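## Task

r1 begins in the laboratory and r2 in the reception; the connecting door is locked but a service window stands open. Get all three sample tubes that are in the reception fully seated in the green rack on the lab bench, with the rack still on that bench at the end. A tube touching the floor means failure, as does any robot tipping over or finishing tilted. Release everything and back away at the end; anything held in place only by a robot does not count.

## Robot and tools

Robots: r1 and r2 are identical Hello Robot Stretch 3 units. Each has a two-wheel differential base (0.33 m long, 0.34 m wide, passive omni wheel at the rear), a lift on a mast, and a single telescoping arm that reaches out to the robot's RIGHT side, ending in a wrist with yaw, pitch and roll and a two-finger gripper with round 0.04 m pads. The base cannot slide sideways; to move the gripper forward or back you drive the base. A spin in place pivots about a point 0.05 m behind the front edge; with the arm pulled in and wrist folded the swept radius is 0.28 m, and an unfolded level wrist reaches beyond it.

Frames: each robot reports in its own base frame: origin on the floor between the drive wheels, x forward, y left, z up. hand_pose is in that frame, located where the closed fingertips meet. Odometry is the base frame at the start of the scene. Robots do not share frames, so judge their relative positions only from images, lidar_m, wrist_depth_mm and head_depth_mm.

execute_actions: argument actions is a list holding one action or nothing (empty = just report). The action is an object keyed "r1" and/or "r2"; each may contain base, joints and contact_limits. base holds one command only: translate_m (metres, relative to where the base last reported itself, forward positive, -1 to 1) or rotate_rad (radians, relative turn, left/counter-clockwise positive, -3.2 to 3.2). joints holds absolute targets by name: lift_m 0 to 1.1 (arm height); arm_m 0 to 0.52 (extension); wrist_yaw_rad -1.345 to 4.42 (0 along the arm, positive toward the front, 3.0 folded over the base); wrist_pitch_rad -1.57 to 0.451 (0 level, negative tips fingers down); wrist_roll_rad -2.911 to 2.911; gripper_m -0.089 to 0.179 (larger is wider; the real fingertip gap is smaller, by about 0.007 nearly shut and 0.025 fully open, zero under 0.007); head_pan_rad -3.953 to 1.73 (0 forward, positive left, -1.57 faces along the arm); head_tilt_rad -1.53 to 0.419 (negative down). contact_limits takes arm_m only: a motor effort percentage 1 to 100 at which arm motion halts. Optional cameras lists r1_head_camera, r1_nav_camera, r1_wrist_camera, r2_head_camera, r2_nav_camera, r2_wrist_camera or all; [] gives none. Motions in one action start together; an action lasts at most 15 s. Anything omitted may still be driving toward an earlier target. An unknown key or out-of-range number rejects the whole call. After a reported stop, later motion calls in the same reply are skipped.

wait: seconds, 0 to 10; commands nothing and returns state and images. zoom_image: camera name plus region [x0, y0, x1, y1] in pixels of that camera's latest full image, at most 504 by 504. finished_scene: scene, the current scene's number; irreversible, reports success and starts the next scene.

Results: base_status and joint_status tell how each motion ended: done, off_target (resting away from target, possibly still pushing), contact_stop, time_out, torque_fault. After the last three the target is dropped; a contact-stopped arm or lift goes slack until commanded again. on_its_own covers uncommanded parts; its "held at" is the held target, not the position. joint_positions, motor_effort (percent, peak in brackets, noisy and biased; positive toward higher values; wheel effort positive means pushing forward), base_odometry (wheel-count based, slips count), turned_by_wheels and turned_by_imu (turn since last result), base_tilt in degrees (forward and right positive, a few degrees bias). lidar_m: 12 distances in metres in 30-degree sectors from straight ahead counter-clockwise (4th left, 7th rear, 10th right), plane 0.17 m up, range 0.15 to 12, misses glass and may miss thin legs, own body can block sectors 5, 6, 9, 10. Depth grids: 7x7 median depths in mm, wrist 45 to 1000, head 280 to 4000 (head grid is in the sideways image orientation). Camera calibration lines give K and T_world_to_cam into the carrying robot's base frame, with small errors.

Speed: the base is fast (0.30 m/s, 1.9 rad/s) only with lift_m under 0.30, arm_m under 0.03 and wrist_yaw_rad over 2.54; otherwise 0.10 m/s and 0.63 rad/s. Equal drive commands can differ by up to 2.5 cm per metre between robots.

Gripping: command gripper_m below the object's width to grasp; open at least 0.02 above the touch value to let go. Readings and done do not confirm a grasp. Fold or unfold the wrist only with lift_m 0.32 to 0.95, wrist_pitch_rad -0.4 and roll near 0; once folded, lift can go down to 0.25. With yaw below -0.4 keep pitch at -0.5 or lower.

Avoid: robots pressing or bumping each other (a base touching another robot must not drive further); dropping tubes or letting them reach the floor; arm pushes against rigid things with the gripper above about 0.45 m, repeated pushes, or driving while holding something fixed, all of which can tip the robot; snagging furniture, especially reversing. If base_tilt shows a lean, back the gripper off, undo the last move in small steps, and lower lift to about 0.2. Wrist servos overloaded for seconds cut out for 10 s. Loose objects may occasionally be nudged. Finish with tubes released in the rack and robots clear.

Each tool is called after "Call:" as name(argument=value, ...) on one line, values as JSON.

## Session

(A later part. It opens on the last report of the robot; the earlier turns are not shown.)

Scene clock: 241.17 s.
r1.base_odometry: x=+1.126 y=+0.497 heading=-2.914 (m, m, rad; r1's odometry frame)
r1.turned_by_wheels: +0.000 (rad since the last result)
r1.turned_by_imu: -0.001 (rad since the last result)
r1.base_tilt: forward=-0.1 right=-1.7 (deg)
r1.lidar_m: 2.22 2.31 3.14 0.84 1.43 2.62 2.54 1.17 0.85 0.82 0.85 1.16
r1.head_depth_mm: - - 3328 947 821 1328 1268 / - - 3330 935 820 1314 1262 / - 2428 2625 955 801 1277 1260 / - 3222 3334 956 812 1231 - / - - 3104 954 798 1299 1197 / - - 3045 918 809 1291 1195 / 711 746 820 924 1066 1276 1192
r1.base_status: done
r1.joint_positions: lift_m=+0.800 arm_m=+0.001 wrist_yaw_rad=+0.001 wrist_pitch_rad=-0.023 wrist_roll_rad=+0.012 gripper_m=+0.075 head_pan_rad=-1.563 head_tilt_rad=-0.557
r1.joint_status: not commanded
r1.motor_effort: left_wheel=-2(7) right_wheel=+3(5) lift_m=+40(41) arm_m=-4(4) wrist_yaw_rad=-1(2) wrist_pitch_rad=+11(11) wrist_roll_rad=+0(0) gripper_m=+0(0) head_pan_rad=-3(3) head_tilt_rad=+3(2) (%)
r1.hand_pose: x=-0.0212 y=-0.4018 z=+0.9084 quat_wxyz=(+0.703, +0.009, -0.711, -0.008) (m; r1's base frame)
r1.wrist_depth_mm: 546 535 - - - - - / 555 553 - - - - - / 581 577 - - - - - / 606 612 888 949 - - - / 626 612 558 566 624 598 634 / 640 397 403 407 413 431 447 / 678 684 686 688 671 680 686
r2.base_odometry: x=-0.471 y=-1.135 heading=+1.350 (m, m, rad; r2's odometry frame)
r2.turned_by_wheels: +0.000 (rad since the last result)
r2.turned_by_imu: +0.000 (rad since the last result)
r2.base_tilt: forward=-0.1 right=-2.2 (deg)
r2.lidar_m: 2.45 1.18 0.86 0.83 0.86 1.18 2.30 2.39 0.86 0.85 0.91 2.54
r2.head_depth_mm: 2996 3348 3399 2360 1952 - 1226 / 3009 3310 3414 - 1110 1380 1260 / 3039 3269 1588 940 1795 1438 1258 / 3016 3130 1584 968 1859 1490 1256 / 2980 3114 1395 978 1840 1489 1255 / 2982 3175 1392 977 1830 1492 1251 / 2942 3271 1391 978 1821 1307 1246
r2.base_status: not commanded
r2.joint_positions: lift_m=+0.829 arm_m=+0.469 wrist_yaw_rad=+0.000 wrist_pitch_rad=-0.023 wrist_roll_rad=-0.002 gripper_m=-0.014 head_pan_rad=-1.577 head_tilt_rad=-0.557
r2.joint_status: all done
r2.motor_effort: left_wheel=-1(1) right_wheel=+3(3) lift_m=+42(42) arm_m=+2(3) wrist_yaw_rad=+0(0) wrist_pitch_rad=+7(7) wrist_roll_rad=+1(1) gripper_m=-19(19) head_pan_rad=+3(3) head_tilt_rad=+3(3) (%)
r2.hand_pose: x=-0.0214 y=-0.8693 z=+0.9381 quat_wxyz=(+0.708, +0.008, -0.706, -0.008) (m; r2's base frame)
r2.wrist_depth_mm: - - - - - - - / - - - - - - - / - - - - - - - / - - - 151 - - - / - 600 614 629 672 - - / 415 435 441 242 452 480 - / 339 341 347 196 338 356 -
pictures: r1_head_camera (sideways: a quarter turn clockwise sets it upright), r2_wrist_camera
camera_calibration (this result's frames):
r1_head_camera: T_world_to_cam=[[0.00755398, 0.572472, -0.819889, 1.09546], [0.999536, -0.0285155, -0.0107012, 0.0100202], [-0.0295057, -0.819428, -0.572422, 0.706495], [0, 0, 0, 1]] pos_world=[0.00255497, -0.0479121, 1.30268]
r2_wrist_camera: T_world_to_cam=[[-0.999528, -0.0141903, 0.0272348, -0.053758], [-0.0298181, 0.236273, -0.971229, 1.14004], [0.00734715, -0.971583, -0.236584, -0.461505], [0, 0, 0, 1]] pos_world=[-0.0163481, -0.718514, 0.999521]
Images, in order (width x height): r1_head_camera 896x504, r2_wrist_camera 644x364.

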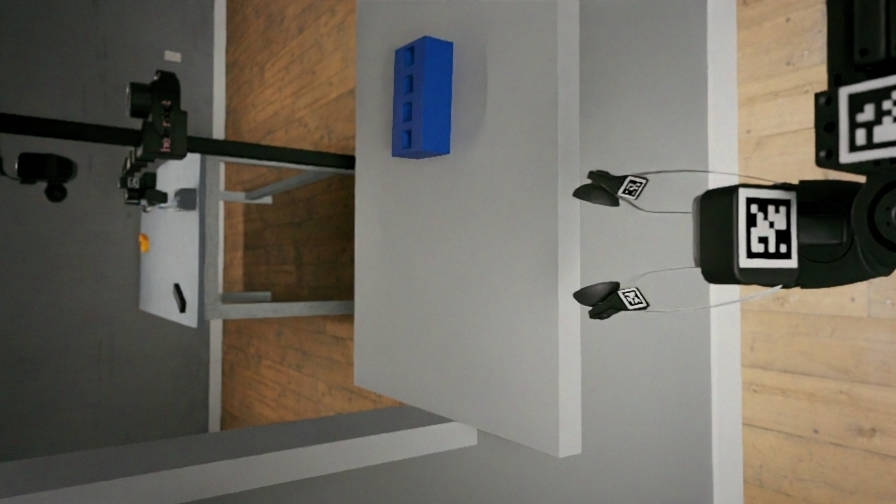

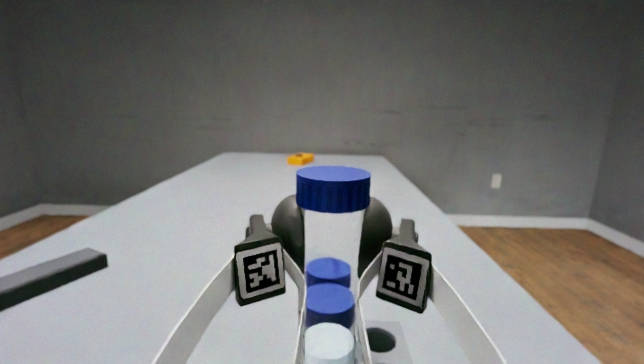

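Call:
execute_actions(actions=[{"r2":{"base":{"rotate_rad":3.14},"joints":{"arm_m":0.28}},"r1":{"base":{"translate_m":-0.245},"joints":{"lift_m":0.735,"wrist_pitch_rad":-0.2,"arm_m":0.36}}}], cameras=["r2_wrist_camera","r1_wrist_camera","r2_head_camera"])

Scene clock: 257.87 s.
r1.base_odometry: x=+1.365 y=+0.552 heading=-2.914 (m, m, rad; r1's odometry frame)
r1.turned_by_wheels: +0.000 (rad since the last result)
r1.turned_by_imu: -0.002 (rad since the last result)
r1.base_tilt: forward=-0.1 right=-1.5 (deg)
r1.lidar_m: 2.47 2.56 0.91 0.86 0.86 2.38 2.29 1.17 0.85 0.82 0.85 1.16
r1.head_depth_mm: - - 3383 968 824 1325 1237 / - - 3251 964 804 - - / - - 3310 1003 1149 1319 1202 / - 2771 2720 943 1146 1313 1203 / - 1623 3100 946 810 1300 1196 / - - 3074 951 807 1293 1188 / - - 3217 946 806 1282 1190
r1.base_status: done
r1.joint_positions: lift_m=+0.735 arm_m=+0.360 wrist_yaw_rad=+0.001 wrist_pitch_rad=-0.214 wrist_roll_rad=+0.012 gripper_m=+0.075 head_pan_rad=-1.563 head_tilt_rad=-0.556
r1.joint_status: all done
r1.motor_effort: left_wheel=-2(7) right_wheel=+3(5) lift_m=+27(36) arm_m=+3(5) wrist_yaw_rad=-1(1) wrist_pitch_rad=+7(11) wrist_roll_rad=+0(0) gripper_m=-1(0) head_pan_rad=-4(2) head_tilt_rad=+2(2) (%)
r1.hand_pose: x=-0.0213 y=-0.7500 z=+0.7960 quat_wxyz=(+0.699, +0.076, -0.707, -0.076) (m; r1's base frame)
r1.wrist_depth_mm: - - - - - - - / - - - - - - - / 407 427 295 293 467 535 - / 286 290 250 245 243 333 347 / 216 223 228 231 252 245 254 / 175 177 175 185 - 194 197 / 150 148 151 154 155 159 162
r2.base_odometry: x=-0.471 y=-1.135 heading=-1.793 (m, m, rad; r2's odometry frame)
r2.turned_by_wheels: +3.140 (rad since the last result)
r2.turned_by_imu: +3.147 (rad since the last result)
r2.base_tilt: forward=+0.0 right=-2.3 (deg)
r2.lidar_m: 2.30 2.39 0.85 0.85 3.47 2.55 2.44 1.17 0.86 0.83 0.86 1.19
r2.head_depth_mm: - - 3385 979 809 - - / - - 3437 1072 - 1294 1247 / - 3087 3161 1076 1125 1257 1251 / - 3044 1248 - 1108 1251 1258 / - 1689 2793 950 812 1251 1254 / - - 3375 981 812 1242 1256 / - - 3386 980 810 1225 1260
r2.base_status: done
r2.joint_positions: lift_m=+0.829 arm_m=+0.280 wrist_yaw_rad=+0.000 wrist_pitch_rad=-0.023 wrist_roll_rad=-0.002 gripper_m=-0.014 head_pan_rad=-1.577 head_tilt_rad=-0.557
r2.joint_status: all done
r2.motor_effort: left_wheel=-1(6) right_wheel=+2(12) lift_m=+42(42) arm_m=-3(2) wrist_yaw_rad=+0(0) wrist_pitch_rad=+7(7) wrist_roll_rad=+1(1) gripper_m=-19(20) head_pan_rad=+3(4) head_tilt_rad=+3(4) (%)
r2.hand_pose: x=-0.0214 y=-0.6809 z=+0.9381 quat_wxyz=(+0.708, +0.008, -0.706, -0.008) (m; r2's base frame)
r2.wrist_depth_mm: - - - - - - - / - - - - - - - / - - - - - - - / - - - 152 - - - / - 609 628 603 - 649 - / 439 444 397 359 458 460 471 / 346 347 350 325 357 362 364
pictures: r1_wrist_camera, r2_head_camera (sideways: a quarter turn clockwise sets it upright), r2_wrist_camera
camera_calibration (this result's frames):
r1_wrist_camera: T_world_to_cam=[[-0.999341, -0.0195657, 0.0305599, -0.062033], [-0.035821, 0.397435, -0.916931, 1.054], [0.00579486, -0.917422, -0.397874, -0.20643], [0, 0, 0, 1]] pos_world=[-0.0230407, -0.609492, 0.886206]
r2_head_camera: T_world_to_cam=[[0.028314, 0.546052, -0.837273, 1.11097], [0.999535, -0.0249834, 0.0175076, -0.023565], [-0.0113579, -0.837379, -0.546505, 0.662481], [0, 0, 0, 1]] pos_world=[-0.000377568, -0.0524869, 1.29264]
r2_wrist_camera: T_world_to_cam=[[-0.999532, -0.0139515, 0.0272311, -0.0509798], [-0.0297581, 0.23628, -0.971229, 1.09554], [0.00711592, -0.971585, -0.236584, -0.278479], [0, 0, 0, 1]] pos_world=[-0.0163733, -0.53013, 0.999521]
Images, in order (width x height): r1_wrist_camera 644x364, r2_head_camera 896x504, r2_wrist_camera 644x364.

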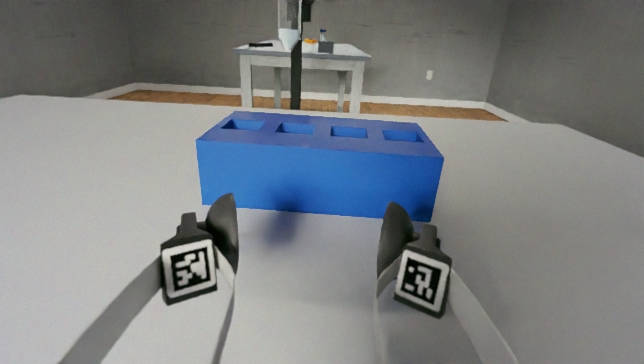

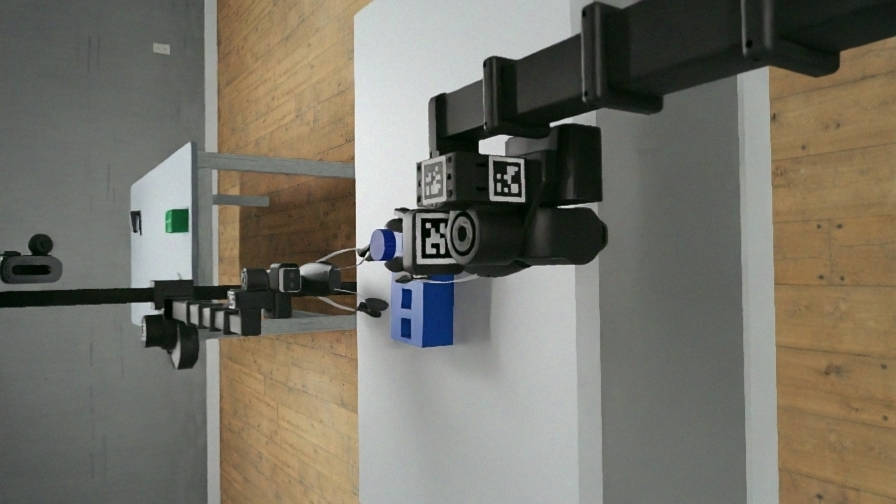

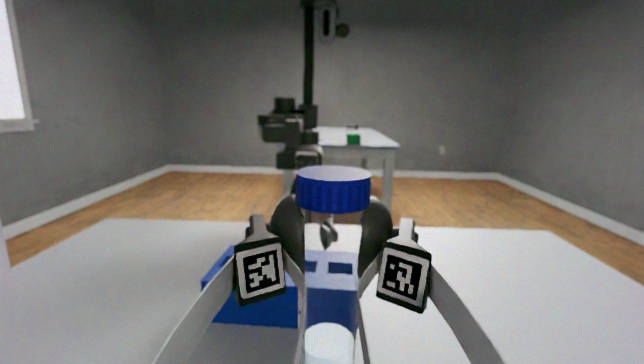

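Call:
execute_actions(actions=[{"r2":{"base":{"translate_m":-0.013},"joints":{"arm_m":0.495,"lift_m":0.805}},"r1":{"base":{"translate_m":0.05},"joints":{"lift_m":0.77,"wrist_pitch_rad":0,"arm_m":0.3}}}], cameras=["r2_wrist_camera","r1_wrist_camera","r2_head_camera","r1_head_camera"])

Scene clock: 269.67 s.
r1.base_odometry: x=+1.316 y=+0.541 heading=-2.914 (m, m, rad; r1's odometry frame)
r1.turned_by_wheels: +0.000 (rad since the last result)
r1.turned_by_imu: -0.001 (rad since the last result)
r1.base_tilt: forward=-0.1 right=-1.6 (deg)
r1.lidar_m: 2.42 2.50 0.89 1.05 0.87 2.43 2.34 1.17 0.85 0.82 0.85 1.16
r1.head_depth_mm: - - 3327 969 824 1290 - / - - 3318 966 791 - 1178 / - - 3137 961 - 1314 1202 / - 2484 1160 951 1148 1308 1197 / - 1623 3072 951 811 1296 1194 / - - 3253 948 808 1295 1189 / - - 3210 944 804 1278 1194
r1.base_status: done
r1.joint_positions: lift_m=+0.770 arm_m=+0.300 wrist_yaw_rad=+0.001 wrist_pitch_rad=-0.023 wrist_roll_rad=+0.012 gripper_m=+0.075 head_pan_rad=-1.563 head_tilt_rad=-0.556
r1.joint_status: all done
r1.motor_effort: left_wheel=-2(3) right_wheel=+3(8) lift_m=+41(43) arm_m=-4(1) wrist_yaw_rad=-1(2) wrist_pitch_rad=+11(13) wrist_roll_rad=+0(0) gripper_m=+0(1) head_pan_rad=-3(3) head_tilt_rad=+3(2) (%)
r1.hand_pose: x=-0.0212 y=-0.7009 z=+0.8784 quat_wxyz=(+0.703, +0.009, -0.711, -0.008) (m; r1's base frame)
r1.wrist_depth_mm: - - - - - - - / - - - 545 - - - / - - - 463 - - - / - - - - - - - / 431 446 471 339 387 522 589 / 317 321 320 320 319 369 375 / 255 256 262 267 271 282 286
r2.base_odometry: x=-0.468 y=-1.122 heading=-1.793 (m, m, rad; r2's odometry frame)
r2.turned_by_wheels: +0.000 (rad since the last result)
r2.turned_by_imu: +0.001 (rad since the last result)
r2.base_tilt: forward=-0.1 right=-2.3 (deg)
r2.lidar_m: 2.31 2.40 0.85 0.88 3.47 2.52 2.43 1.17 0.86 0.83 0.86 1.19
r2.head_depth_mm: - - 3394 986 839 - - / - - 3332 1022 - 1246 1253 / - 3044 3527 905 812 1255 1258 / - 2413 1247 906 810 1253 1260 / - 1714 3187 943 809 1245 1253 / - - 3375 980 809 1242 1256 / - - 3447 982 809 1232 1256
r2.base_status: done
r2.joint_positions: lift_m=+0.806 arm_m=+0.495 wrist_yaw_rad=+0.000 wrist_pitch_rad=-0.023 wrist_roll_rad=-0.002 gripper_m=-0.014 head_pan_rad=-1.577 head_tilt_rad=-0.556
r2.joint_status: all done
r2.motor_effort: left_wheel=-1(4) right_wheel=+3(4) lift_m=+13(36) arm_m=+3(0) wrist_yaw_rad=+0(0) wrist_pitch_rad=+6(7) wrist_roll_rad=+1(1) gripper_m=-20(19) head_pan_rad=+3(2) head_tilt_rad=+3(3) (%)
r2.hand_pose: x=-0.0214 y=-0.8953 z=+0.9145 quat_wxyz=(+0.708, +0.008, -0.706, -0.008) (m; r2's base frame)
r2.wrist_depth_mm: - - - - - - - / - - - - - - - / - - - 568 - - - / - - - 151 - - - / - - - - - - - / 393 398 400 398 408 419 420 / 311 312 315 224 321 326 327
pictures: r1_head_camera (sideways: a quarter turn clockwise sets it upright), r1_wrist_camera, r2_head_camera (sideways: a quarter turn clockwise sets it upright), r2_wrist_camera
camera_calibration (this result's frames):
r1_head_camera: T_world_to_cam=[[0.00760278, 0.572417, -0.819927, 1.09551], [0.999534, -0.0286006, -0.0106988, 0.0100171], [-0.0295746, -0.819464, -0.572368, 0.706425], [0, 0, 0, 1]] pos_world=[0.00255092, -0.0479118, 1.30268]
r1_wrist_camera: T_world_to_cam=[[-0.999344, -0.0135797, 0.0335622, -0.0619848], [-0.035706, 0.216228, -0.97569, 1.03465], [0.00599252, -0.976249, -0.216571, -0.329113], [0, 0, 0, 1]] pos_world=[-0.0230287, -0.545858, 0.940305]
r2_head_camera: T_world_to_cam=[[0.0283141, 0.546039, -0.837281, 1.11098], [0.999535, -0.0249835, 0.0175079, -0.0235653], [-0.0113582, -0.837387, -0.546492, 0.662464], [0, 0, 0, 1]] pos_world=[-0.000377588, -0.052487, 1.29264]
r2_wrist_camera: T_world_to_cam=[[-0.999532, -0.0139465, 0.0272311, -0.0533255], [-0.0297568, 0.23628, -0.971229, 1.12329], [0.0071111, -0.971585, -0.236584, -0.492347], [0, 0, 0, 1]] pos_world=[-0.0163738, -0.744512, 0.975943]
Images, in order (width x height): r1_head_camera 896x504, r1_wrist_camera 644x364, r2_head_camera 896x504, r2_wrist_camera 644x364.

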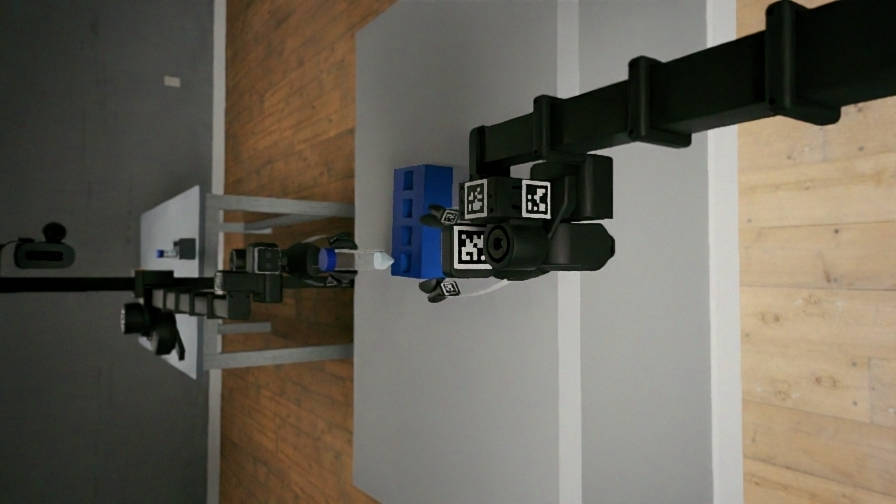

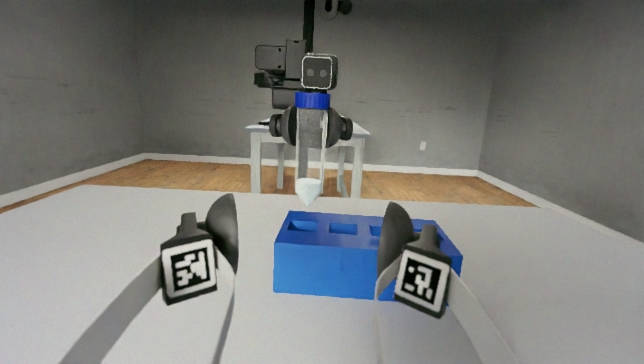

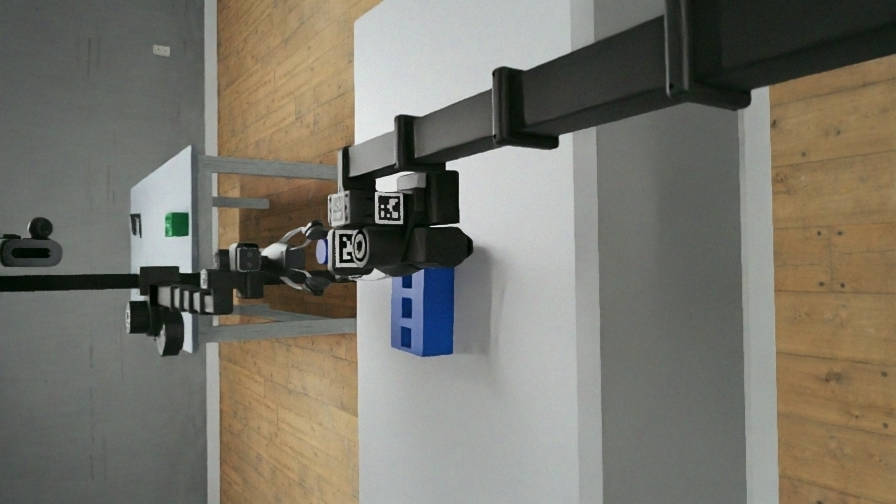

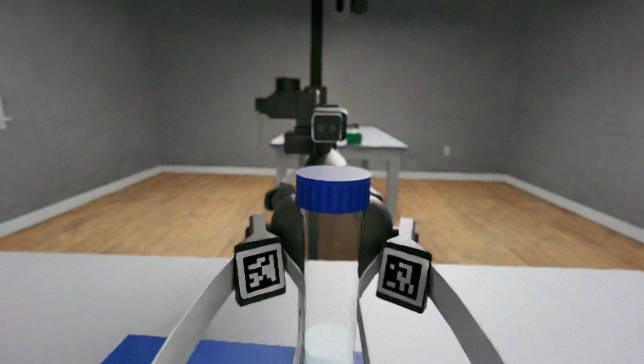

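Call:
execute_actions(actions=[{"r2":{"base":{"translate_m":-0.005},"joints":{"arm_m":0.498,"lift_m":0.784}},"r1":{"base":{"translate_m":0.008},"joints":{"lift_m":0.745}}}], cameras=["r2_wrist_camera","r1_wrist_camera","r1_head_camera"])

Call:
zoom_image(camera="r1_head_camera", region=[300,190,480,310])

Scene clock: 276.67 s.
r1.base_odometry: x=+1.308 y=+0.539 heading=-2.914 (m, m, rad; r1's odometry frame)
r1.turned_by_wheels: +0.000 (rad since the last result)
r1.turned_by_imu: -0.001 (rad since the last result)
r1.base_tilt: forward=-0.2 right=-1.7 (deg)
r1.lidar_m: 2.41 2.50 0.89 1.08 0.87 2.44 2.35 1.17 0.85 0.82 0.85 1.16
r1.head_depth_mm: - - 3346 970 824 1322 - / - - 3311 964 819 - 1174 / - - 3103 942 - 1310 1200 / - 2439 1153 948 1142 1309 1194 / - 1640 3063 952 812 1294 1197 / - - 3242 950 806 1289 1191 / - - 3237 942 807 1284 1190
r1.base_status: done
r1.joint_positions: lift_m=+0.745 arm_m=+0.300 wrist_yaw_rad=+0.001 wrist_pitch_rad=-0.023 wrist_roll_rad=+0.012 gripper_m=+0.075 head_pan_rad=-1.563 head_tilt_rad=-0.556
r1.joint_status: all done
r1.motor_effort: left_wheel=-2(4) right_wheel=+3(8) lift_m=+26(36) arm_m=-4(4) wrist_yaw_rad=-1(1) wrist_pitch_rad=+11(11) wrist_roll_rad=+0(0) gripper_m=+0(1) head_pan_rad=-2(3) head_tilt_rad=+3(3) (%)
r1.hand_pose: x=-0.0212 y=-0.7009 z=+0.8540 quat_wxyz=(+0.703, +0.009, -0.711, -0.008) (m; r1's base frame)
r1.wrist_depth_mm: - - - - - - - / - - - 554 - - - / - - - 498 - - - / - 607 651 - - - - / 372 385 411 312 318 446 474 / 277 279 276 302 302 316 323 / 223 222 228 231 237 242 249
r2.base_odometry: x=-0.467 y=-1.117 heading=-1.793 (m, m, rad; r2's odometry frame)
r2.turned_by_wheels: +0.000 (rad since the last result)
r2.turned_by_imu: +0.001 (rad since the last result)
r2.base_tilt: forward=-0.2 right=-2.3 (deg)
r2.lidar_m: 2.32 2.41 0.86 0.89 3.46 2.52 2.43 1.17 0.86 0.83 0.86 1.19
r2.head_depth_mm: - - 3352 982 808 - - / - - 3385 1024 - 1257 1243 / - 3102 3390 907 812 1261 1255 / - 2440 2552 904 808 1266 1255 / - 1747 3220 939 811 1247 1267 / - - 3426 984 808 1250 1255 / - - 3409 983 808 1231 1257
r2.base_status: done
r2.joint_positions: lift_m=+0.785 arm_m=+0.498 wrist_yaw_rad=+0.000 wrist_pitch_rad=-0.023 wrist_roll_rad=-0.002 gripper_m=-0.014 head_pan_rad=-1.577 head_tilt_rad=-0.556
r2.joint_status: all done
r2.motor_effort: left_wheel=-1(3) right_wheel=+3(5) lift_m=+14(15) arm_m=+3(2) wrist_yaw_rad=+0(0) wrist_pitch_rad=+7(7) wrist_roll_rad=+1(1) gripper_m=-19(19) head_pan_rad=+3(4) head_tilt_rad=+4(3) (%)
r2.hand_pose: x=-0.0214 y=-0.8983 z=+0.8935 quat_wxyz=(+0.708, +0.008, -0.706, -0.008) (m; r2's base frame)
r2.wrist_depth_mm: - - - - - - - / - - - - - - - / - - - 557 - - - / - - - 151 - - - / - - - - - - - / 358 361 364 363 373 380 383 / 282 210 211 196 290 295 297
pictures: r1_head_camera (sideways: a quarter turn clockwise sets it upright), r1_wrist_camera, r2_wrist_camera
camera_calibration (this result's frames):
r1_head_camera: T_world_to_cam=[[0.00760265, 0.572417, -0.819927, 1.09551], [0.999534, -0.0286004, -0.0106988, 0.0100171], [-0.0295744, -0.819464, -0.572367, 0.706424], [0, 0, 0, 1]] pos_world=[0.00255093, -0.0479118, 1.30268]
r1_wrist_camera: T_world_to_cam=[[-0.999344, -0.0135699, 0.033566, -0.0611639], [-0.0357058, 0.215932, -0.975755, 1.01074], [0.00599289, -0.976314, -0.216275, -0.334693], [0, 0, 0, 1]] pos_world=[-0.0230287, -0.545846, 0.915904]
r2_wrist_camera: T_world_to_cam=[[-0.999532, -0.0139465, 0.027231, -0.0527954], [-0.0297567, 0.23628, -0.971229, 1.1036], [0.00711112, -0.971585, -0.236584, -0.500235], [0, 0, 0, 1]] pos_world=[-0.0163738, -0.747516, 0.954939]
Images, in order (width x height): r1_head_camera 896x504, r1_wrist_camera 644x364, r2_wrist_camera 644x364.

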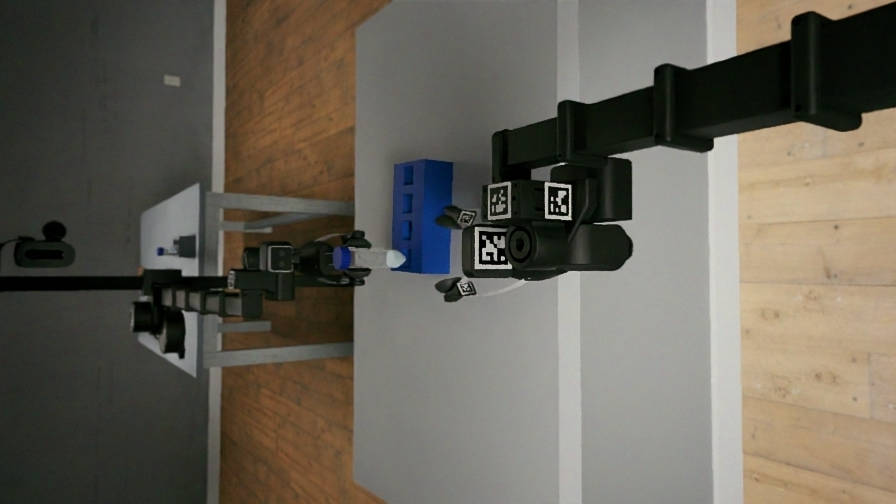

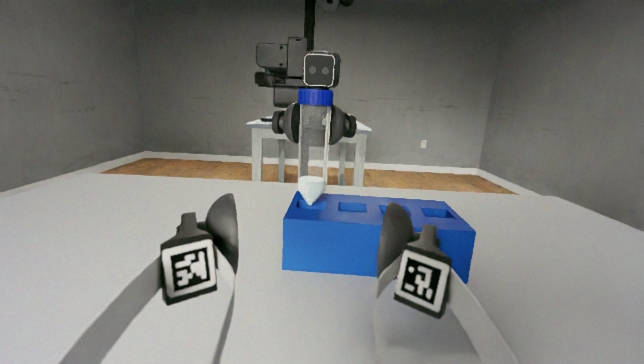

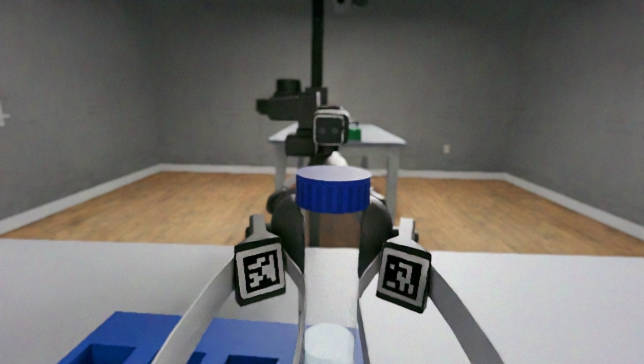

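Region (300, 190, 480, 310) of r1_head_camera's 896x504 image, scaled by 2.800, with more detail than that image has.

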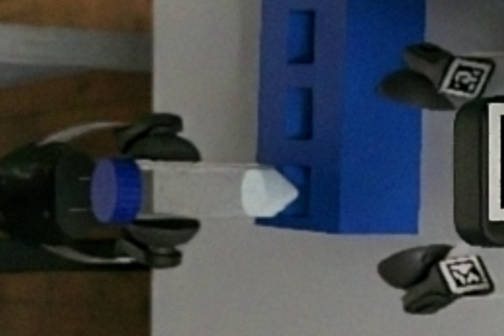

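Centred from both views.

Call:
execute_actions(actions=[{"r2":{"joints":{"lift_m":0.742}}}], cameras=["r2_wrist_camera","r1_wrist_camera"])

Scene clock: 280.07 s.
r1.base_odometry: x=+1.308 y=+0.539 heading=-2.914 (m, m, rad; r1's odometry frame)
r1.turned_by_wheels: +0.000 (rad since the last result)
r1.turned_by_imu: -0.001 (rad since the last result)
r1.base_tilt: forward=-0.1 right=-1.6 (deg)
r1.lidar_m: 2.41 2.50 0.89 1.08 0.87 2.43 2.35 1.17 0.85 0.82 0.85 1.16
r1.head_depth_mm: - - 3311 971 823 1321 - / - - 3334 966 819 - 1175 / - - 3113 947 - 1313 1199 / - 2749 1163 948 1147 1305 1198 / - 2406 2632 954 811 1302 1194 / - - 3252 951 808 1295 1192 / - - 3256 942 803 1286 1194
r1.base_status: not commanded
r1.joint_positions: lift_m=+0.745 arm_m=+0.300 wrist_yaw_rad=+0.001 wrist_pitch_rad=-0.023 wrist_roll_rad=+0.012 gripper_m=+0.075 head_pan_rad=-1.563 head_tilt_rad=-0.556
r1.joint_status: not commanded
r1.motor_effort: left_wheel=-2(1) right_wheel=+3(3) lift_m=+26(26) arm_m=-4(4) wrist_yaw_rad=-2(1) wrist_pitch_rad=+11(11) wrist_roll_rad=+0(0) gripper_m=+1(0) head_pan_rad=-2(2) head_tilt_rad=+3(2) (%)
r1.hand_pose: x=-0.0212 y=-0.7009 z=+0.8540 quat_wxyz=(+0.703, +0.009, -0.711, -0.008) (m; r1's base frame)
r1.wrist_depth_mm: - - - - - - - / - - - - - - - / - - - 578 - - - / - 605 649 393 - - - / 373 392 402 316 311 447 470 / 279 279 276 297 300 311 326 / 222 222 229 231 234 244 247
r2.base_odometry: x=-0.467 y=-1.117 heading=-1.793 (m, m, rad; r2's odometry frame)
r2.turned_by_wheels: +0.000 (rad since the last result)
r2.turned_by_imu: +0.000 (rad since the last result)
r2.base_tilt: forward=-0.2 right=-2.2 (deg)
r2.lidar_m: 2.32 2.41 0.86 0.88 3.45 2.52 2.43 1.17 0.86 0.83 0.86 1.19
r2.head_depth_mm: - - 3372 980 839 1241 - / - - 3428 986 809 - 1230 / - 3016 3253 - 806 1260 1255 / - 2435 1884 - 809 1246 1259 / - 1737 3178 945 811 1253 1263 / - - 3409 982 809 1238 1257 / - - 3409 982 809 1237 1251
r2.base_status: not commanded
r2.joint_positions: lift_m=+0.743 arm_m=+0.498 wrist_yaw_rad=+0.000 wrist_pitch_rad=-0.023 wrist_roll_rad=-0.002 gripper_m=-0.014 head_pan_rad=-1.577 head_tilt_rad=-0.556
r2.joint_status: all done
r2.motor_effort: left_wheel=-1(1) right_wheel=+4(3) lift_m=+13(9) arm_m=+3(3) wrist_yaw_rad=+0(0) wrist_pitch_rad=+7(7) wrist_roll_rad=+1(1) gripper_m=-20(19) head_pan_rad=+3(4) head_tilt_rad=+3(3) (%)
r2.hand_pose: x=-0.0214 y=-0.8983 z=+0.8515 quat_wxyz=(+0.708, +0.008, -0.706, -0.008) (m; r2's base frame)
r2.wrist_depth_mm: - - - - - - - / - - - - - - - / - - - 544 - - - / - - - 151 - - - / 389 392 404 406 436 421 426 / 282 194 192 190 295 298 302 / 149 150 151 153 229 232 234
pictures: r1_wrist_camera, r2_wrist_camera
camera_calibration (this result's frames):
r1_wrist_camera: T_world_to_cam=[[-0.999344, -0.0135698, 0.0335661, -0.0611639], [-0.0357059, 0.215932, -0.975755, 1.01074], [0.00599277, -0.976314, -0.216275, -0.334693], [0, 0, 0, 1]] pos_world=[-0.0230287, -0.545846, 0.915904]
r2_wrist_camera: T_world_to_cam=[[-0.999532, -0.013948, 0.0272304, -0.0516521], [-0.0297565, 0.23628, -0.971229, 1.06281], [0.00711266, -0.971585, -0.236584, -0.510172], [0, 0, 0, 1]] pos_world=[-0.0163737, -0.747517, 0.91294]
Images, in order (width x height): r1_wrist_camera 644x364, r2_wrist_camera 644x364.

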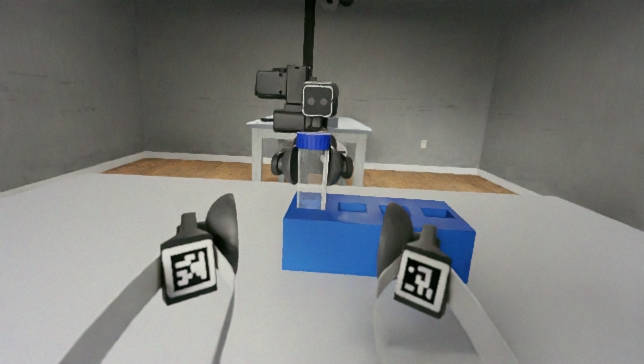

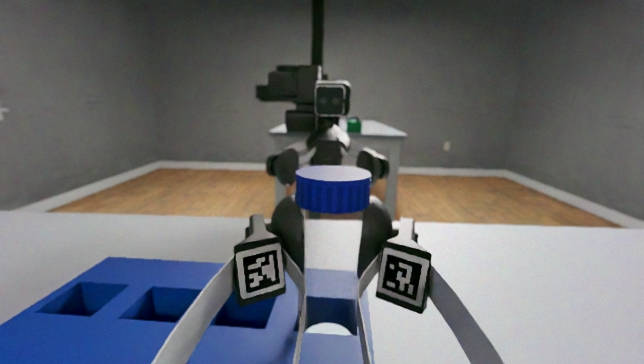

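Call:
execute_actions(actions=[{"r2":{"joints":{"gripper_m":0.075}}}], cameras=[])

Call:
execute_actions(actions=[{"r2":{"joints":{"arm_m":0.3}},"r1":{"joints":{"arm_m":0.465,"lift_m":0.741}}}], cameras=["r1_wrist_camera","r2_head_camera"])

Scene clock: 286.07 s.
r1.base_odometry: x=+1.308 y=+0.539 heading=-2.914 (m, m, rad; r1's odometry frame)
r1.turned_by_wheels: +0.000 (rad since the last result)
r1.turned_by_imu: -0.001 (rad since the last result)
r1.base_tilt: forward=+0.0 right=-1.5 (deg)
r1.lidar_m: 2.41 2.50 0.89 1.08 0.87 2.44 2.35 1.17 0.86 0.82 0.85 1.16
r1.head_depth_mm: - - 3359 967 825 1320 - / - - 3313 965 817 - 1179 / - - 3105 947 - 1313 1204 / - 2744 1110 945 1153 1299 1197 / - 2439 2627 954 812 1299 1197 / - - 3259 950 808 1290 1188 / - - 3232 945 806 1285 1195
r1.base_status: not commanded
r1.joint_positions: lift_m=+0.745 arm_m=+0.300 wrist_yaw_rad=+0.001 wrist_pitch_rad=-0.023 wrist_roll_rad=+0.012 gripper_m=+0.075 head_pan_rad=-1.563 head_tilt_rad=-0.556
r1.joint_status: not commanded
r1.motor_effort: left_wheel=-3(2) right_wheel=+3(3) lift_m=+26(26) arm_m=-4(4) wrist_yaw_rad=-2(2) wrist_pitch_rad=+11(11) wrist_roll_rad=+0(0) gripper_m=+0(1) head_pan_rad=-4(3) head_tilt_rad=+2(2) (%)
r1.hand_pose: x=-0.0212 y=-0.7009 z=+0.8540 quat_wxyz=(+0.703, +0.009, -0.711, -0.008) (m; r1's base frame)
r1.wrist_depth_mm: - - - - - - - / - - - - - - - / - - - 581 - - - / - 609 589 511 - - - / 376 386 402 315 315 446 469 / 277 282 280 296 302 318 324 / 224 223 229 231 236 244 247
r2.base_odometry: x=-0.467 y=-1.117 heading=-1.793 (m, m, rad; r2's odometry frame)
r2.turned_by_wheels: +0.000 (rad since the last result)
r2.turned_by_imu: +0.001 (rad since the last result)
r2.base_tilt: forward=+0.1 right=-2.2 (deg)
r2.lidar_m: 2.32 2.41 0.86 0.88 3.46 2.53 2.42 1.17 0.86 0.83 0.86 1.19
r2.head_depth_mm: - - 3425 982 843 1236 - / - - 3388 982 808 - 1238 / - 3102 3159 - 813 1254 1262 / - 2429 1881 - 810 1248 1258 / - 1744 3176 946 810 1252 1251 / - - 3395 984 810 1247 1257 / - - 3434 981 810 1232 1256
r2.base_status: not commanded
r2.joint_positions: lift_m=+0.743 arm_m=+0.498 wrist_yaw_rad=+0.000 wrist_pitch_rad=-0.023 wrist_roll_rad=-0.002 gripper_m=+0.075 head_pan_rad=-1.577 head_tilt_rad=-0.556
r2.joint_status: all done
r2.motor_effort: left_wheel=-1(1) right_wheel=+3(3) lift_m=+13(13) arm_m=+3(2) wrist_yaw_rad=+0(0) wrist_pitch_rad=+7(7) wrist_roll_rad=+1(1) gripper_m=+0(95) head_pan_rad=+3(3) head_tilt_rad=+3(4) (%)
r2.hand_pose: x=-0.0214 y=-0.8983 z=+0.8515 quat_wxyz=(+0.708, +0.008, -0.706, -0.008) (m; r2's base frame)
r2.wrist_depth_mm: - - - - - - - / - - - - - - - / - - - 549 - - - / - - - 324 - - - / 387 397 433 377 432 424 427 / 280 197 188 196 279 308 303 / 149 150 151 152 231 232 234
pictures: none
No camera images: the call's "cameras" was empty. Leave "cameras" out to get every camera's image.

Scene clock: 288.77 s.
r1.base_odometry: x=+1.308 y=+0.539 heading=-2.914 (m, m, rad; r1's odometry frame)
r1.turned_by_wheels: +0.000 (rad since the last result)
r1.turned_by_imu: -0.001 (rad since the last result)
r1.base_tilt: forward=+0.1 right=-1.7 (deg)
r1.lidar_m: 2.41 2.50 0.89 1.08 0.87 2.44 2.35 1.17 0.85 0.82 0.85 1.16
r1.head_depth_mm: - - 3344 968 822 1286 1233 / - - 3328 967 818 - 1181 / - - 3114 - 814 1314 1196 / - 2473 1228 - 813 1300 1207 / - 2409 3086 951 807 1301 1196 / - - 3294 947 806 1286 1191 / - - 3196 940 806 1281 1187
r1.base_status: not commanded
r1.joint_positions: lift_m=+0.741 arm_m=+0.465 wrist_yaw_rad=+0.001 wrist_pitch_rad=-0.023 wrist_roll_rad=+0.012 gripper_m=+0.075 head_pan_rad=-1.563 head_tilt_rad=-0.556
r1.joint_status: all done
r1.motor_effort: left_wheel=-2(1) right_wheel=+3(3) lift_m=+27(28) arm_m=+4(12) wrist_yaw_rad=-2(1) wrist_pitch_rad=+11(11) wrist_roll_rad=+0(0) gripper_m=+0(0) head_pan_rad=-3(4) head_tilt_rad=+3(2) (%)
r1.hand_pose: x=-0.0212 y=-0.8653 z=+0.8501 quat_wxyz=(+0.703, +0.009, -0.711, -0.008) (m; r1's base frame)
r1.wrist_depth_mm: - - - - - - - / - - - - - - - / - - - 610 - - - / - - - 190 - - - / 359 377 395 408 454 438 455 / 268 271 267 207 207 204 317 / 216 217 205 149 152 156 161
r2.base_odometry: x=-0.467 y=-1.117 heading=-1.793 (m, m, rad; r2's odometry frame)
r2.turned_by_wheels: +0.000 (rad since the last result)
r2.turned_by_imu: +0.000 (rad since the last result)
r2.base_tilt: forward=+0.0 right=-2.2 (deg)
r2.lidar_m: 2.32 2.40 0.86 0.89 3.47 2.52 2.42 1.17 0.86 0.83 0.86 1.19
r2.head_depth_mm: - - 3390 982 837 1238 - / - - 3443 988 808 - 1240 / - 3030 3192 1027 - 1278 1261 / - 2501 1137 983 828 1262 1261 / - 1765 3023 945 811 1247 1257 / - - 3385 978 808 1247 1255 / - - 3407 977 809 1234 1257
r2.base_status: not commanded
r2.joint_positions: lift_m=+0.743 arm_m=+0.300 wrist_yaw_rad=+0.000 wrist_pitch_rad=-0.023 wrist_roll_rad=-0.002 gripper_m=+0.075 head_pan_rad=-1.577 head_tilt_rad=-0.556
r2.joint_status: all done
r2.motor_effort: left_wheel=-1(1) right_wheel=+3(2) lift_m=+12(13) arm_m=-3(4) wrist_yaw_rad=+0(0) wrist_pitch_rad=+7(7) wrist_roll_rad=+1(1) gripper_m=+0(0) head_pan_rad=+4(3) head_tilt_rad=+3(3) (%)
r2.hand_pose: x=-0.0214 y=-0.7009 z=+0.8515 quat_wxyz=(+0.708, +0.008, -0.706, -0.008) (m; r2's base frame)
r2.wrist_depth_mm: - - - - - - - / - - - - - - - / - - - 586 - - - / - 647 - 527 - - - / 393 393 324 322 433 423 430 / 285 288 276 294 283 309 303 / 223 226 227 229 231 232 235
pictures: r1_wrist_camera, r2_head_camera (sideways: a quarter turn clockwise sets it upright)
camera_calibration (this result's frames):
r1_wrist_camera: T_world_to_cam=[[-0.999344, -0.0135545, 0.0335702, -0.0632548], [-0.0357046, 0.215625, -0.975823, 1.04221], [0.00598821, -0.976382, -0.215968, -0.496391], [0, 0, 0, 1]] pos_world=[-0.0230292, -0.710252, 0.911931]
r2_head_camera: T_world_to_cam=[[0.0283141, 0.546037, -0.837282, 1.11098], [0.999535, -0.0249834, 0.0175079, -0.0235654], [-0.0113582, -0.837388, -0.54649, 0.662461], [0, 0, 0, 1]] pos_world=[-0.000377588, -0.052487, 1.29264]
Images, in order (width x height): r1_wrist_camera 644x364, r2_head_camera 896x504.

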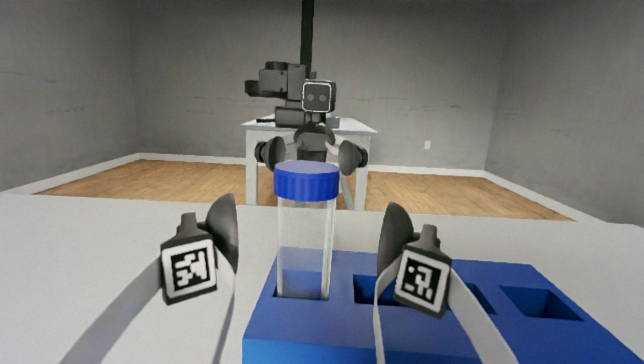

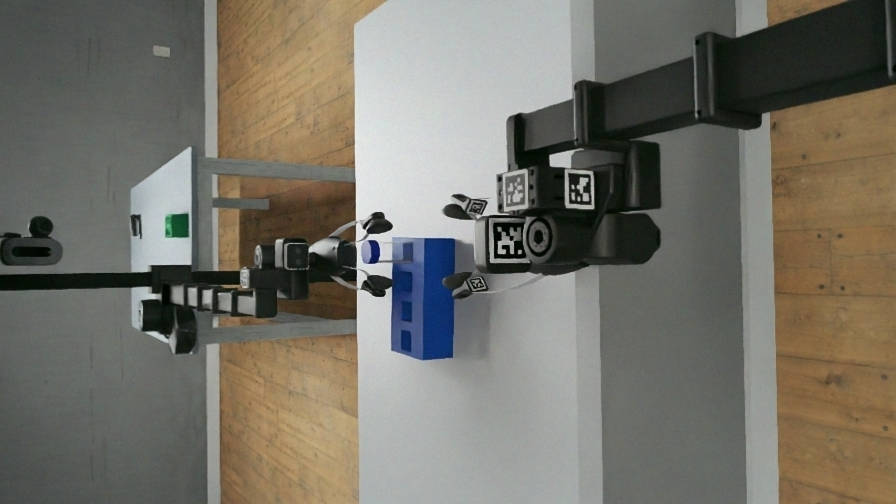

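Call:
execute_actions(actions=[{"r2":{"base":{"rotate_rad":-0.6}},"r1":{"joints":{"arm_m":0.483,"gripper_m":-0.015}}}], cameras=["r1_wrist_camera"])

Call:
execute_actions(actions=[{"r2":{"base":{"rotate_rad":-0.6}},"r1":{"joints":{"lift_m":0.82}}}], cameras=["r1_wrist_camera"])

Scene clock: 298.50 s.
r1.base_odometry: x=+1.308 y=+0.539 heading=-2.914 (m, m, rad; r1's odometry frame)
r1.turned_by_wheels: +0.000 (rad since the last result)
r1.turned_by_imu: -0.001 (rad since the last result)
r1.base_tilt: forward=-0.1 right=-1.6 (deg)
r1.lidar_m: 2.40 2.50 0.89 1.08 0.87 2.44 2.35 1.17 0.85 0.82 0.85 1.16
r1.head_depth_mm: - - 3336 966 824 1291 1241 / - - 3310 967 819 - 1177 / - - 3134 1056 817 1309 1203 / - 2425 3136 878 812 1306 1200 / - 2693 3094 953 808 1290 1191 / - - 1352 950 808 1296 1194 / - - 3064 947 805 1285 1191
r1.base_status: not commanded
r1.joint_positions: lift_m=+0.741 arm_m=+0.483 wrist_yaw_rad=+0.001 wrist_pitch_rad=-0.023 wrist_roll_rad=+0.012 gripper_m=-0.014 head_pan_rad=-1.563 head_tilt_rad=-0.556
r1.joint_status: all done
r1.motor_effort: left_wheel=-2(2) right_wheel=+3(3) lift_m=+26(26) arm_m=+3(8) wrist_yaw_rad=-1(2) wrist_pitch_rad=+11(11) wrist_roll_rad=+0(0) gripper_m=-21(99) head_pan_rad=-2(3) head_tilt_rad=+2(2) (%)
r1.hand_pose: x=-0.0212 y=-0.8833 z=+0.8501 quat_wxyz=(+0.703, +0.009, -0.711, -0.008) (m; r1's base frame)
r1.wrist_depth_mm: - - - - - - - / - - - - - - - / - 637 - - - - - / - - - 158 - - - / 361 374 411 399 424 434 452 / 268 272 254 191 203 201 315 / 212 215 212 148 151 156 174
r2.base_odometry: x=-0.467 y=-1.117 heading=-2.393 (m, m, rad; r2's odometry frame)
r2.turned_by_wheels: -0.600 (rad since the last result)
r2.turned_by_imu: -0.600 (rad since the last result)
r2.base_tilt: forward=+0.0 right=-2.3 (deg)
r2.lidar_m: 1.11 2.32 2.37 3.10 0.86 0.90 2.59 2.43 1.27 0.88 0.83 0.85
r2.head_depth_mm: 1064 1196 1375 1603 1794 1548 - / 977 1088 1249 1431 1713 - 1240 / 905 1006 1125 1280 - 1459 1258 / 843 929 1033 1144 1318 1460 1259 / 796 865 970 975 1202 1385 1253 / 879 - 3179 979 838 1239 1252 / - - 3373 984 784 1123 1217
r2.base_status: done
r2.joint_positions: lift_m=+0.743 arm_m=+0.300 wrist_yaw_rad=+0.000 wrist_pitch_rad=-0.023 wrist_roll_rad=-0.002 gripper_m=+0.075 head_pan_rad=-1.577 head_tilt_rad=-0.556
r2.joint_status: not commanded
r2.motor_effort: left_wheel=+2(6) right_wheel=-1(7) lift_m=+13(13) arm_m=-4(4) wrist_yaw_rad=+0(0) wrist_pitch_rad=+7(7) wrist_roll_rad=+1(1) gripper_m=+0(1) head_pan_rad=+3(3) head_tilt_rad=+3(3) (%)
r2.hand_pose: x=-0.0214 y=-0.7009 z=+0.8515 quat_wxyz=(+0.708, +0.008, -0.706, -0.008) (m; r2's base frame)
r2.wrist_depth_mm: - - 387 423 508 636 797 / - - 398 434 526 670 845 / - - 410 453 550 708 921 / - 654 428 468 573 751 - / 390 398 436 493 566 806 - / 286 288 275 509 605 882 - / 222 224 226 240 674 867 -
pictures: r1_wrist_camera
camera_calibration (this result's frames):
r1_wrist_camera: T_world_to_cam=[[-0.999344, -0.0135632, 0.0335677, -0.0635021], [-0.0357041, 0.215625, -0.975823, 1.04609], [0.00599725, -0.976382, -0.215968, -0.513964], [0, 0, 0, 1]] pos_world=[-0.0230284, -0.72825, 0.911931]
Images, in order (width x height): r1_wrist_camera 644x364.

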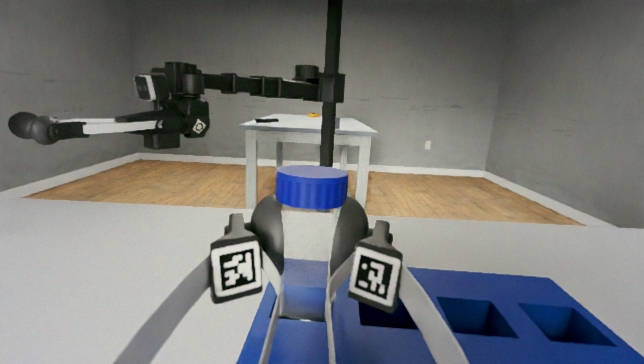

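Scene clock: 300.40 s.
r1.base_odometry: x=+1.308 y=+0.539 heading=-2.914 (m, m, rad; r1's odometry frame)
r1.turned_by_wheels: +0.000 (rad since the last result)
r1.turned_by_imu: +0.000 (rad since the last result)
r1.base_tilt: forward=+0.0 right=-1.5 (deg)
r1.lidar_m: 2.41 2.50 0.89 1.08 0.87 2.45 2.35 1.17 0.85 0.82 0.85 1.16
r1.head_depth_mm: - - 3323 968 795 - - / - - 3348 1011 - 1322 1188 / - - 3538 903 815 1312 1204 / - 2417 3511 915 813 1306 1197 / - 3131 3102 955 808 1291 1197 / - - 3245 946 807 1284 1191 / - - 3211 943 803 1282 1194
r1.base_status: not commanded
r1.joint_positions: lift_m=+0.820 arm_m=+0.483 wrist_yaw_rad=+0.001 wrist_pitch_rad=-0.023 wrist_roll_rad=+0.012 gripper_m=-0.014 head_pan_rad=-1.563 head_tilt_rad=-0.556
r1.joint_status: all done
r1.motor_effort: left_wheel=-2(2) right_wheel=+3(2) lift_m=+42(43) arm_m=+3(4) wrist_yaw_rad=-2(2) wrist_pitch_rad=+11(11) wrist_roll_rad=+0(0) gripper_m=-20(21) head_pan_rad=-2(3) head_tilt_rad=+2(2) (%)
r1.hand_pose: x=-0.0212 y=-0.8833 z=+0.9286 quat_wxyz=(+0.703, +0.009, -0.711, -0.008) (m; r1's base frame)
r1.wrist_depth_mm: - - - - - - - / - - - - - - - / - 983 - - - - - / - - - 156 - - - / - - - - - - - / 407 416 386 415 469 465 484 / 321 325 335 312 348 356 367
r2.base_odometry: x=-0.467 y=-1.117 heading=-2.993 (m, m, rad; r2's odometry frame)
r2.turned_by_wheels: -0.600 (rad since the last result)
r2.turned_by_imu: -0.601 (rad since the last result)
r2.base_tilt: forward=-0.1 right=-2.3 (deg)
r2.lidar_m: 0.84 1.04 2.10 2.34 2.90 0.86 0.90 2.68 2.43 1.41 0.91 0.83
r2.head_depth_mm: 2023 2186 2400 2358 1832 1533 - / 2081 2285 2507 2381 1965 - 1246 / 2144 2374 2602 2482 - 1491 1252 / 2100 2300 2597 2429 1786 1488 1251 / 1615 1743 1904 2042 1823 1498 1267 / 1330 1402 1528 1660 1731 1492 1255 / 1171 1227 1298 1371 1475 1454 1252
r2.base_status: done
r2.joint_positions: lift_m=+0.743 arm_m=+0.300 wrist_yaw_rad=+0.000 wrist_pitch_rad=-0.023 wrist_roll_rad=-0.002 gripper_m=+0.075 head_pan_rad=-1.577 head_tilt_rad=-0.556
r2.joint_status: not commanded
r2.motor_effort: left_wheel=+2(6) right_wheel=-1(7) lift_m=+12(13) arm_m=-3(3) wrist_yaw_rad=+0(1) wrist_pitch_rad=+7(7) wrist_roll_rad=+1(1) gripper_m=+0(0) head_pan_rad=+3(3) head_tilt_rad=+3(4) (%)
r2.hand_pose: x=-0.0214 y=-0.7009 z=+0.8515 quat_wxyz=(+0.708, +0.008, -0.706, -0.008) (m; r2's base frame)
r2.wrist_depth_mm: 546 672 908 - - - - / 558 701 921 - - - - / 564 713 934 - - - - / 578 727 958 - - - - / 578 736 954 - - - - / 598 717 - - - - - / 600 779 - - - - -
pictures: r1_wrist_camera
camera_calibration (this result's frames):
r1_wrist_camera: T_world_to_cam=[[-0.999344, -0.0135562, 0.03357, -0.0661327], [-0.0357048, 0.215625, -0.975823, 1.12263], [0.00598991, -0.976382, -0.215968, -0.497028], [0, 0, 0, 1]] pos_world=[-0.023029, -0.728253, 0.990365]
Images, in order (width x height): r1_wrist_camera 644x364.

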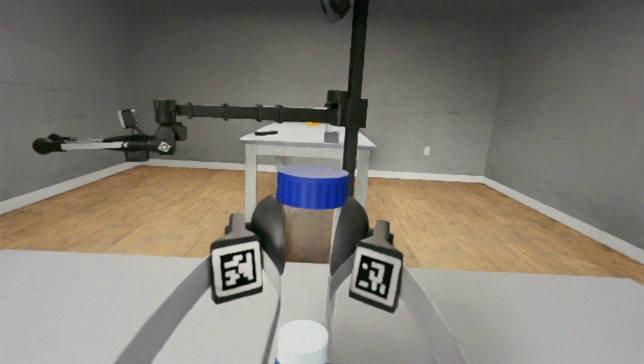

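Call:
execute_actions(actions=[{"r2":{"base":{"rotate_rad":-0.9}},"r1":{"base":{"rotate_rad":0.46},"joints":{"arm_m":0.3}}}], cameras=[])

Call:
execute_actions(actions=[{"r2":{"base":{"rotate_rad":-1.06},"joints":{"arm_m":0.36}},"r1":{"base":{"translate_m":0.067}}}], cameras=["r2_wrist_camera"])

Scene clock: 311.47 s.
r1.base_odometry: x=+1.308 y=+0.539 heading=-2.454 (m, m, rad; r1's odometry frame)
r1.turned_by_wheels: +0.460 (rad since the last result)
r1.turned_by_imu: +0.459 (rad since the last result)
r1.base_tilt: forward=-0.1 right=-1.5 (deg)
r1.lidar_m: 2.45 0.89 1.42 0.87 2.48 2.35 1.25 0.87 0.82 0.84 1.10 2.41
r1.head_depth_mm: - 2509 3173 967 765 - - / - - 3300 1030 - 1244 1178 / - - 3321 1104 1152 1295 1200 / 796 891 1007 - 1236 1352 1195 / 763 850 960 1059 1289 1407 1196 / 805 899 1023 1184 1406 1422 1193 / 846 954 1093 1280 1543 1412 1189
r1.base_status: done
r1.joint_positions: lift_m=+0.820 arm_m=+0.300 wrist_yaw_rad=+0.001 wrist_pitch_rad=-0.023 wrist_roll_rad=+0.012 gripper_m=-0.014 head_pan_rad=-1.563 head_tilt_rad=-0.556
r1.joint_status: all done
r1.motor_effort: left_wheel=-2(9) right_wheel=+3(11) lift_m=+41(41) arm_m=-4(6) wrist_yaw_rad=+0(2) wrist_pitch_rad=+11(11) wrist_roll_rad=+0(0) gripper_m=-21(20) head_pan_rad=-2(3) head_tilt_rad=+2(3) (%)
r1.hand_pose: x=-0.0213 y=-0.7009 z=+0.9286 quat_wxyz=(+0.703, +0.008, -0.711, -0.008) (m; r1's base frame)
r1.wrist_depth_mm: 536 453 392 408 - - - / 554 467 406 430 - - - / 596 495 418 452 - - - / 630 511 438 157 - - - / 672 546 474 454 661 - - / 710 581 464 415 469 465 475 / 788 618 488 318 347 357 367
r2.base_odometry: x=-0.467 y=-1.117 heading=+2.390 (m, m, rad; r2's odometry frame)
r2.turned_by_wheels: -0.900 (rad since the last result)
r2.turned_by_imu: -0.901 (rad since the last result)
r2.base_tilt: forward=-0.1 right=-2.3 (deg)
r2.lidar_m: 0.86 0.83 0.86 1.18 2.33 2.41 0.86 0.86 0.90 2.54 2.43 1.19
r2.head_depth_mm: 3012 3380 3336 2390 1844 1535 - / 2805 3148 3264 2418 1952 - 1242 / 2619 2931 3140 2468 - 1475 1257 / 2457 2762 2962 2515 1793 1496 1258 / 2334 2579 2849 2379 1841 1494 1261 / 2220 2399 2603 2365 1833 1483 1259 / 2080 2248 2494 2389 1844 1499 1260
r2.base_status: done
r2.joint_positions: lift_m=+0.743 arm_m=+0.300 wrist_yaw_rad=+0.000 wrist_pitch_rad=-0.023 wrist_roll_rad=-0.002 gripper_m=+0.075 head_pan_rad=-1.577 head_tilt_rad=-0.556
r2.joint_status: not commanded
r2.motor_effort: left_wheel=+2(7) right_wheel=-1(8) lift_m=+13(13) arm_m=-3(3) wrist_yaw_rad=+0(1) wrist_pitch_rad=+7(7) wrist_roll_rad=+1(1) gripper_m=+0(0) head_pan_rad=+3(3) head_tilt_rad=+3(4) (%)
r2.hand_pose: x=-0.0214 y=-0.7009 z=+0.8515 quat_wxyz=(+0.708, +0.008, -0.706, -0.008) (m; r2's base frame)
r2.wrist_depth_mm: - - - - - - - / - - - - - - - / - - - - - - - / - - - - - - - / - - - - - - - / - - - - - - - / - - - - - - -
pictures: none
No camera images: the call's "cameras" was empty. Leave "cameras" out to get every camera's image.

Scene clock: 314.10 s.
r1.base_odometry: x=+1.257 y=+0.497 heading=-2.454 (m, m, rad; r1's odometry frame)
r1.turned_by_wheels: +0.000 (rad since the last result)
r1.turned_by_imu: -0.001 (rad since the last result)
r1.base_tilt: forward=+0.0 right=-1.6 (deg)
r1.lidar_m: 2.40 0.85 0.84 0.87 2.55 2.41 1.30 0.90 0.85 0.87 1.13 2.34
r1.head_depth_mm: - - 3139 968 793 - - / - - 3340 1035 - 1291 1181 / - - 3114 1105 1192 1322 1200 / 755 834 937 - 1277 1384 1199 / 796 883 998 1136 1342 1419 1197 / 837 935 1056 1229 1470 1410 1196 / 879 994 1130 1329 1585 1415 1187
r1.base_status: done
r1.joint_positions: lift_m=+0.820 arm_m=+0.300 wrist_yaw_rad=+0.001 wrist_pitch_rad=-0.023 wrist_roll_rad=+0.012 gripper_m=-0.014 head_pan_rad=-1.563 head_tilt_rad=-0.556
r1.joint_status: not commanded
r1.motor_effort: left_wheel=-2(4) right_wheel=+3(8) lift_m=+41(41) arm_m=-4(4) wrist_yaw_rad=-1(2) wrist_pitch_rad=+11(10) wrist_roll_rad=+0(0) gripper_m=-21(19) head_pan_rad=-2(3) head_tilt_rad=+2(3) (%)
r1.hand_pose: x=-0.0213 y=-0.7009 z=+0.9286 quat_wxyz=(+0.703, +0.008, -0.711, -0.008) (m; r1's base frame)
r1.wrist_depth_mm: 590 498 426 363 - - - / 606 517 439 381 - - - / 651 540 452 401 - - - / 685 569 473 156 - - - / 746 595 517 426 637 - - / 794 632 513 438 469 466 482 / 838 678 527 317 343 361 365
r2.base_odometry: x=-0.467 y=-1.117 heading=+1.330 (m, m, rad; r2's odometry frame)
r2.turned_by_wheels: -1.060 (rad since the last result)
r2.turned_by_imu: -1.061 (rad since the last result)
r2.base_tilt: forward=+0.0 right=-2.3 (deg)
r2.lidar_m: 2.43 1.20 0.87 0.83 0.86 1.16 2.32 2.39 0.86 0.86 0.90 2.54
r2.head_depth_mm: 3032 3357 3493 2375 1828 1532 - / 3037 3351 3350 1018 1861 - 1264 / 3012 3250 1399 1040 1696 1464 1254 / 2963 3169 1388 982 1722 1503 1263 / 2977 3098 1392 976 1842 1492 1256 / 2950 3197 1386 981 1833 1492 1266 / 2986 3229 1391 983 1826 1303 1252
r2.base_status: done
r2.joint_positions: lift_m=+0.743 arm_m=+0.360 wrist_yaw_rad=+0.000 wrist_pitch_rad=-0.023 wrist_roll_rad=-0.002 gripper_m=+0.075 head_pan_rad=-1.577 head_tilt_rad=-0.556
r2.joint_status: all done
r2.motor_effort: left_wheel=+2(6) right_wheel=-1(8) lift_m=+13(13) arm_m=+2(1) wrist_yaw_rad=+1(0) wrist_pitch_rad=+7(7) wrist_roll_rad=+1(1) gripper_m=+1(1) head_pan_rad=+3(3) head_tilt_rad=+3(3) (%)
r2.hand_pose: x=-0.0214 y=-0.7603 z=+0.8515 quat_wxyz=(+0.708, +0.008, -0.706, -0.008) (m; r2's base frame)
r2.wrist_depth_mm: - - - - - - - / - - - - - - - / - - - - - - - / - 632 653 592 684 - - / 385 391 425 280 263 415 - / 279 283 270 259 261 304 298 / 218 222 223 225 228 228 232
pictures: r2_wrist_camera
camera_calibration (this result's frames):
r2_wrist_camera: T_world_to_cam=[[-0.999531, -0.014045, 0.0272305, -0.0497766], [-0.0297795, 0.236277, -0.971229, 1.03021], [0.00720695, -0.971584, -0.236584, -0.376113], [0, 0, 0, 1]] pos_world=[-0.0163635, -0.609539, 0.91294]
Images, in order (width x height): r2_wrist_camera 644x364.

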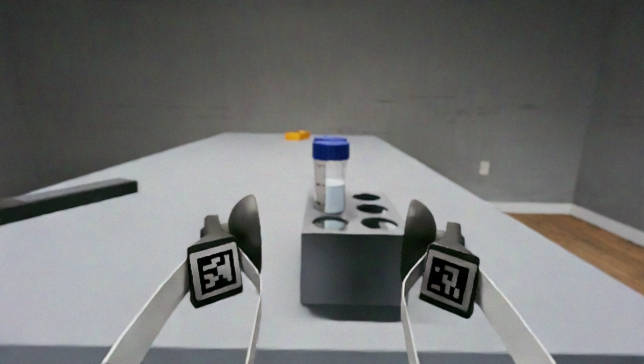

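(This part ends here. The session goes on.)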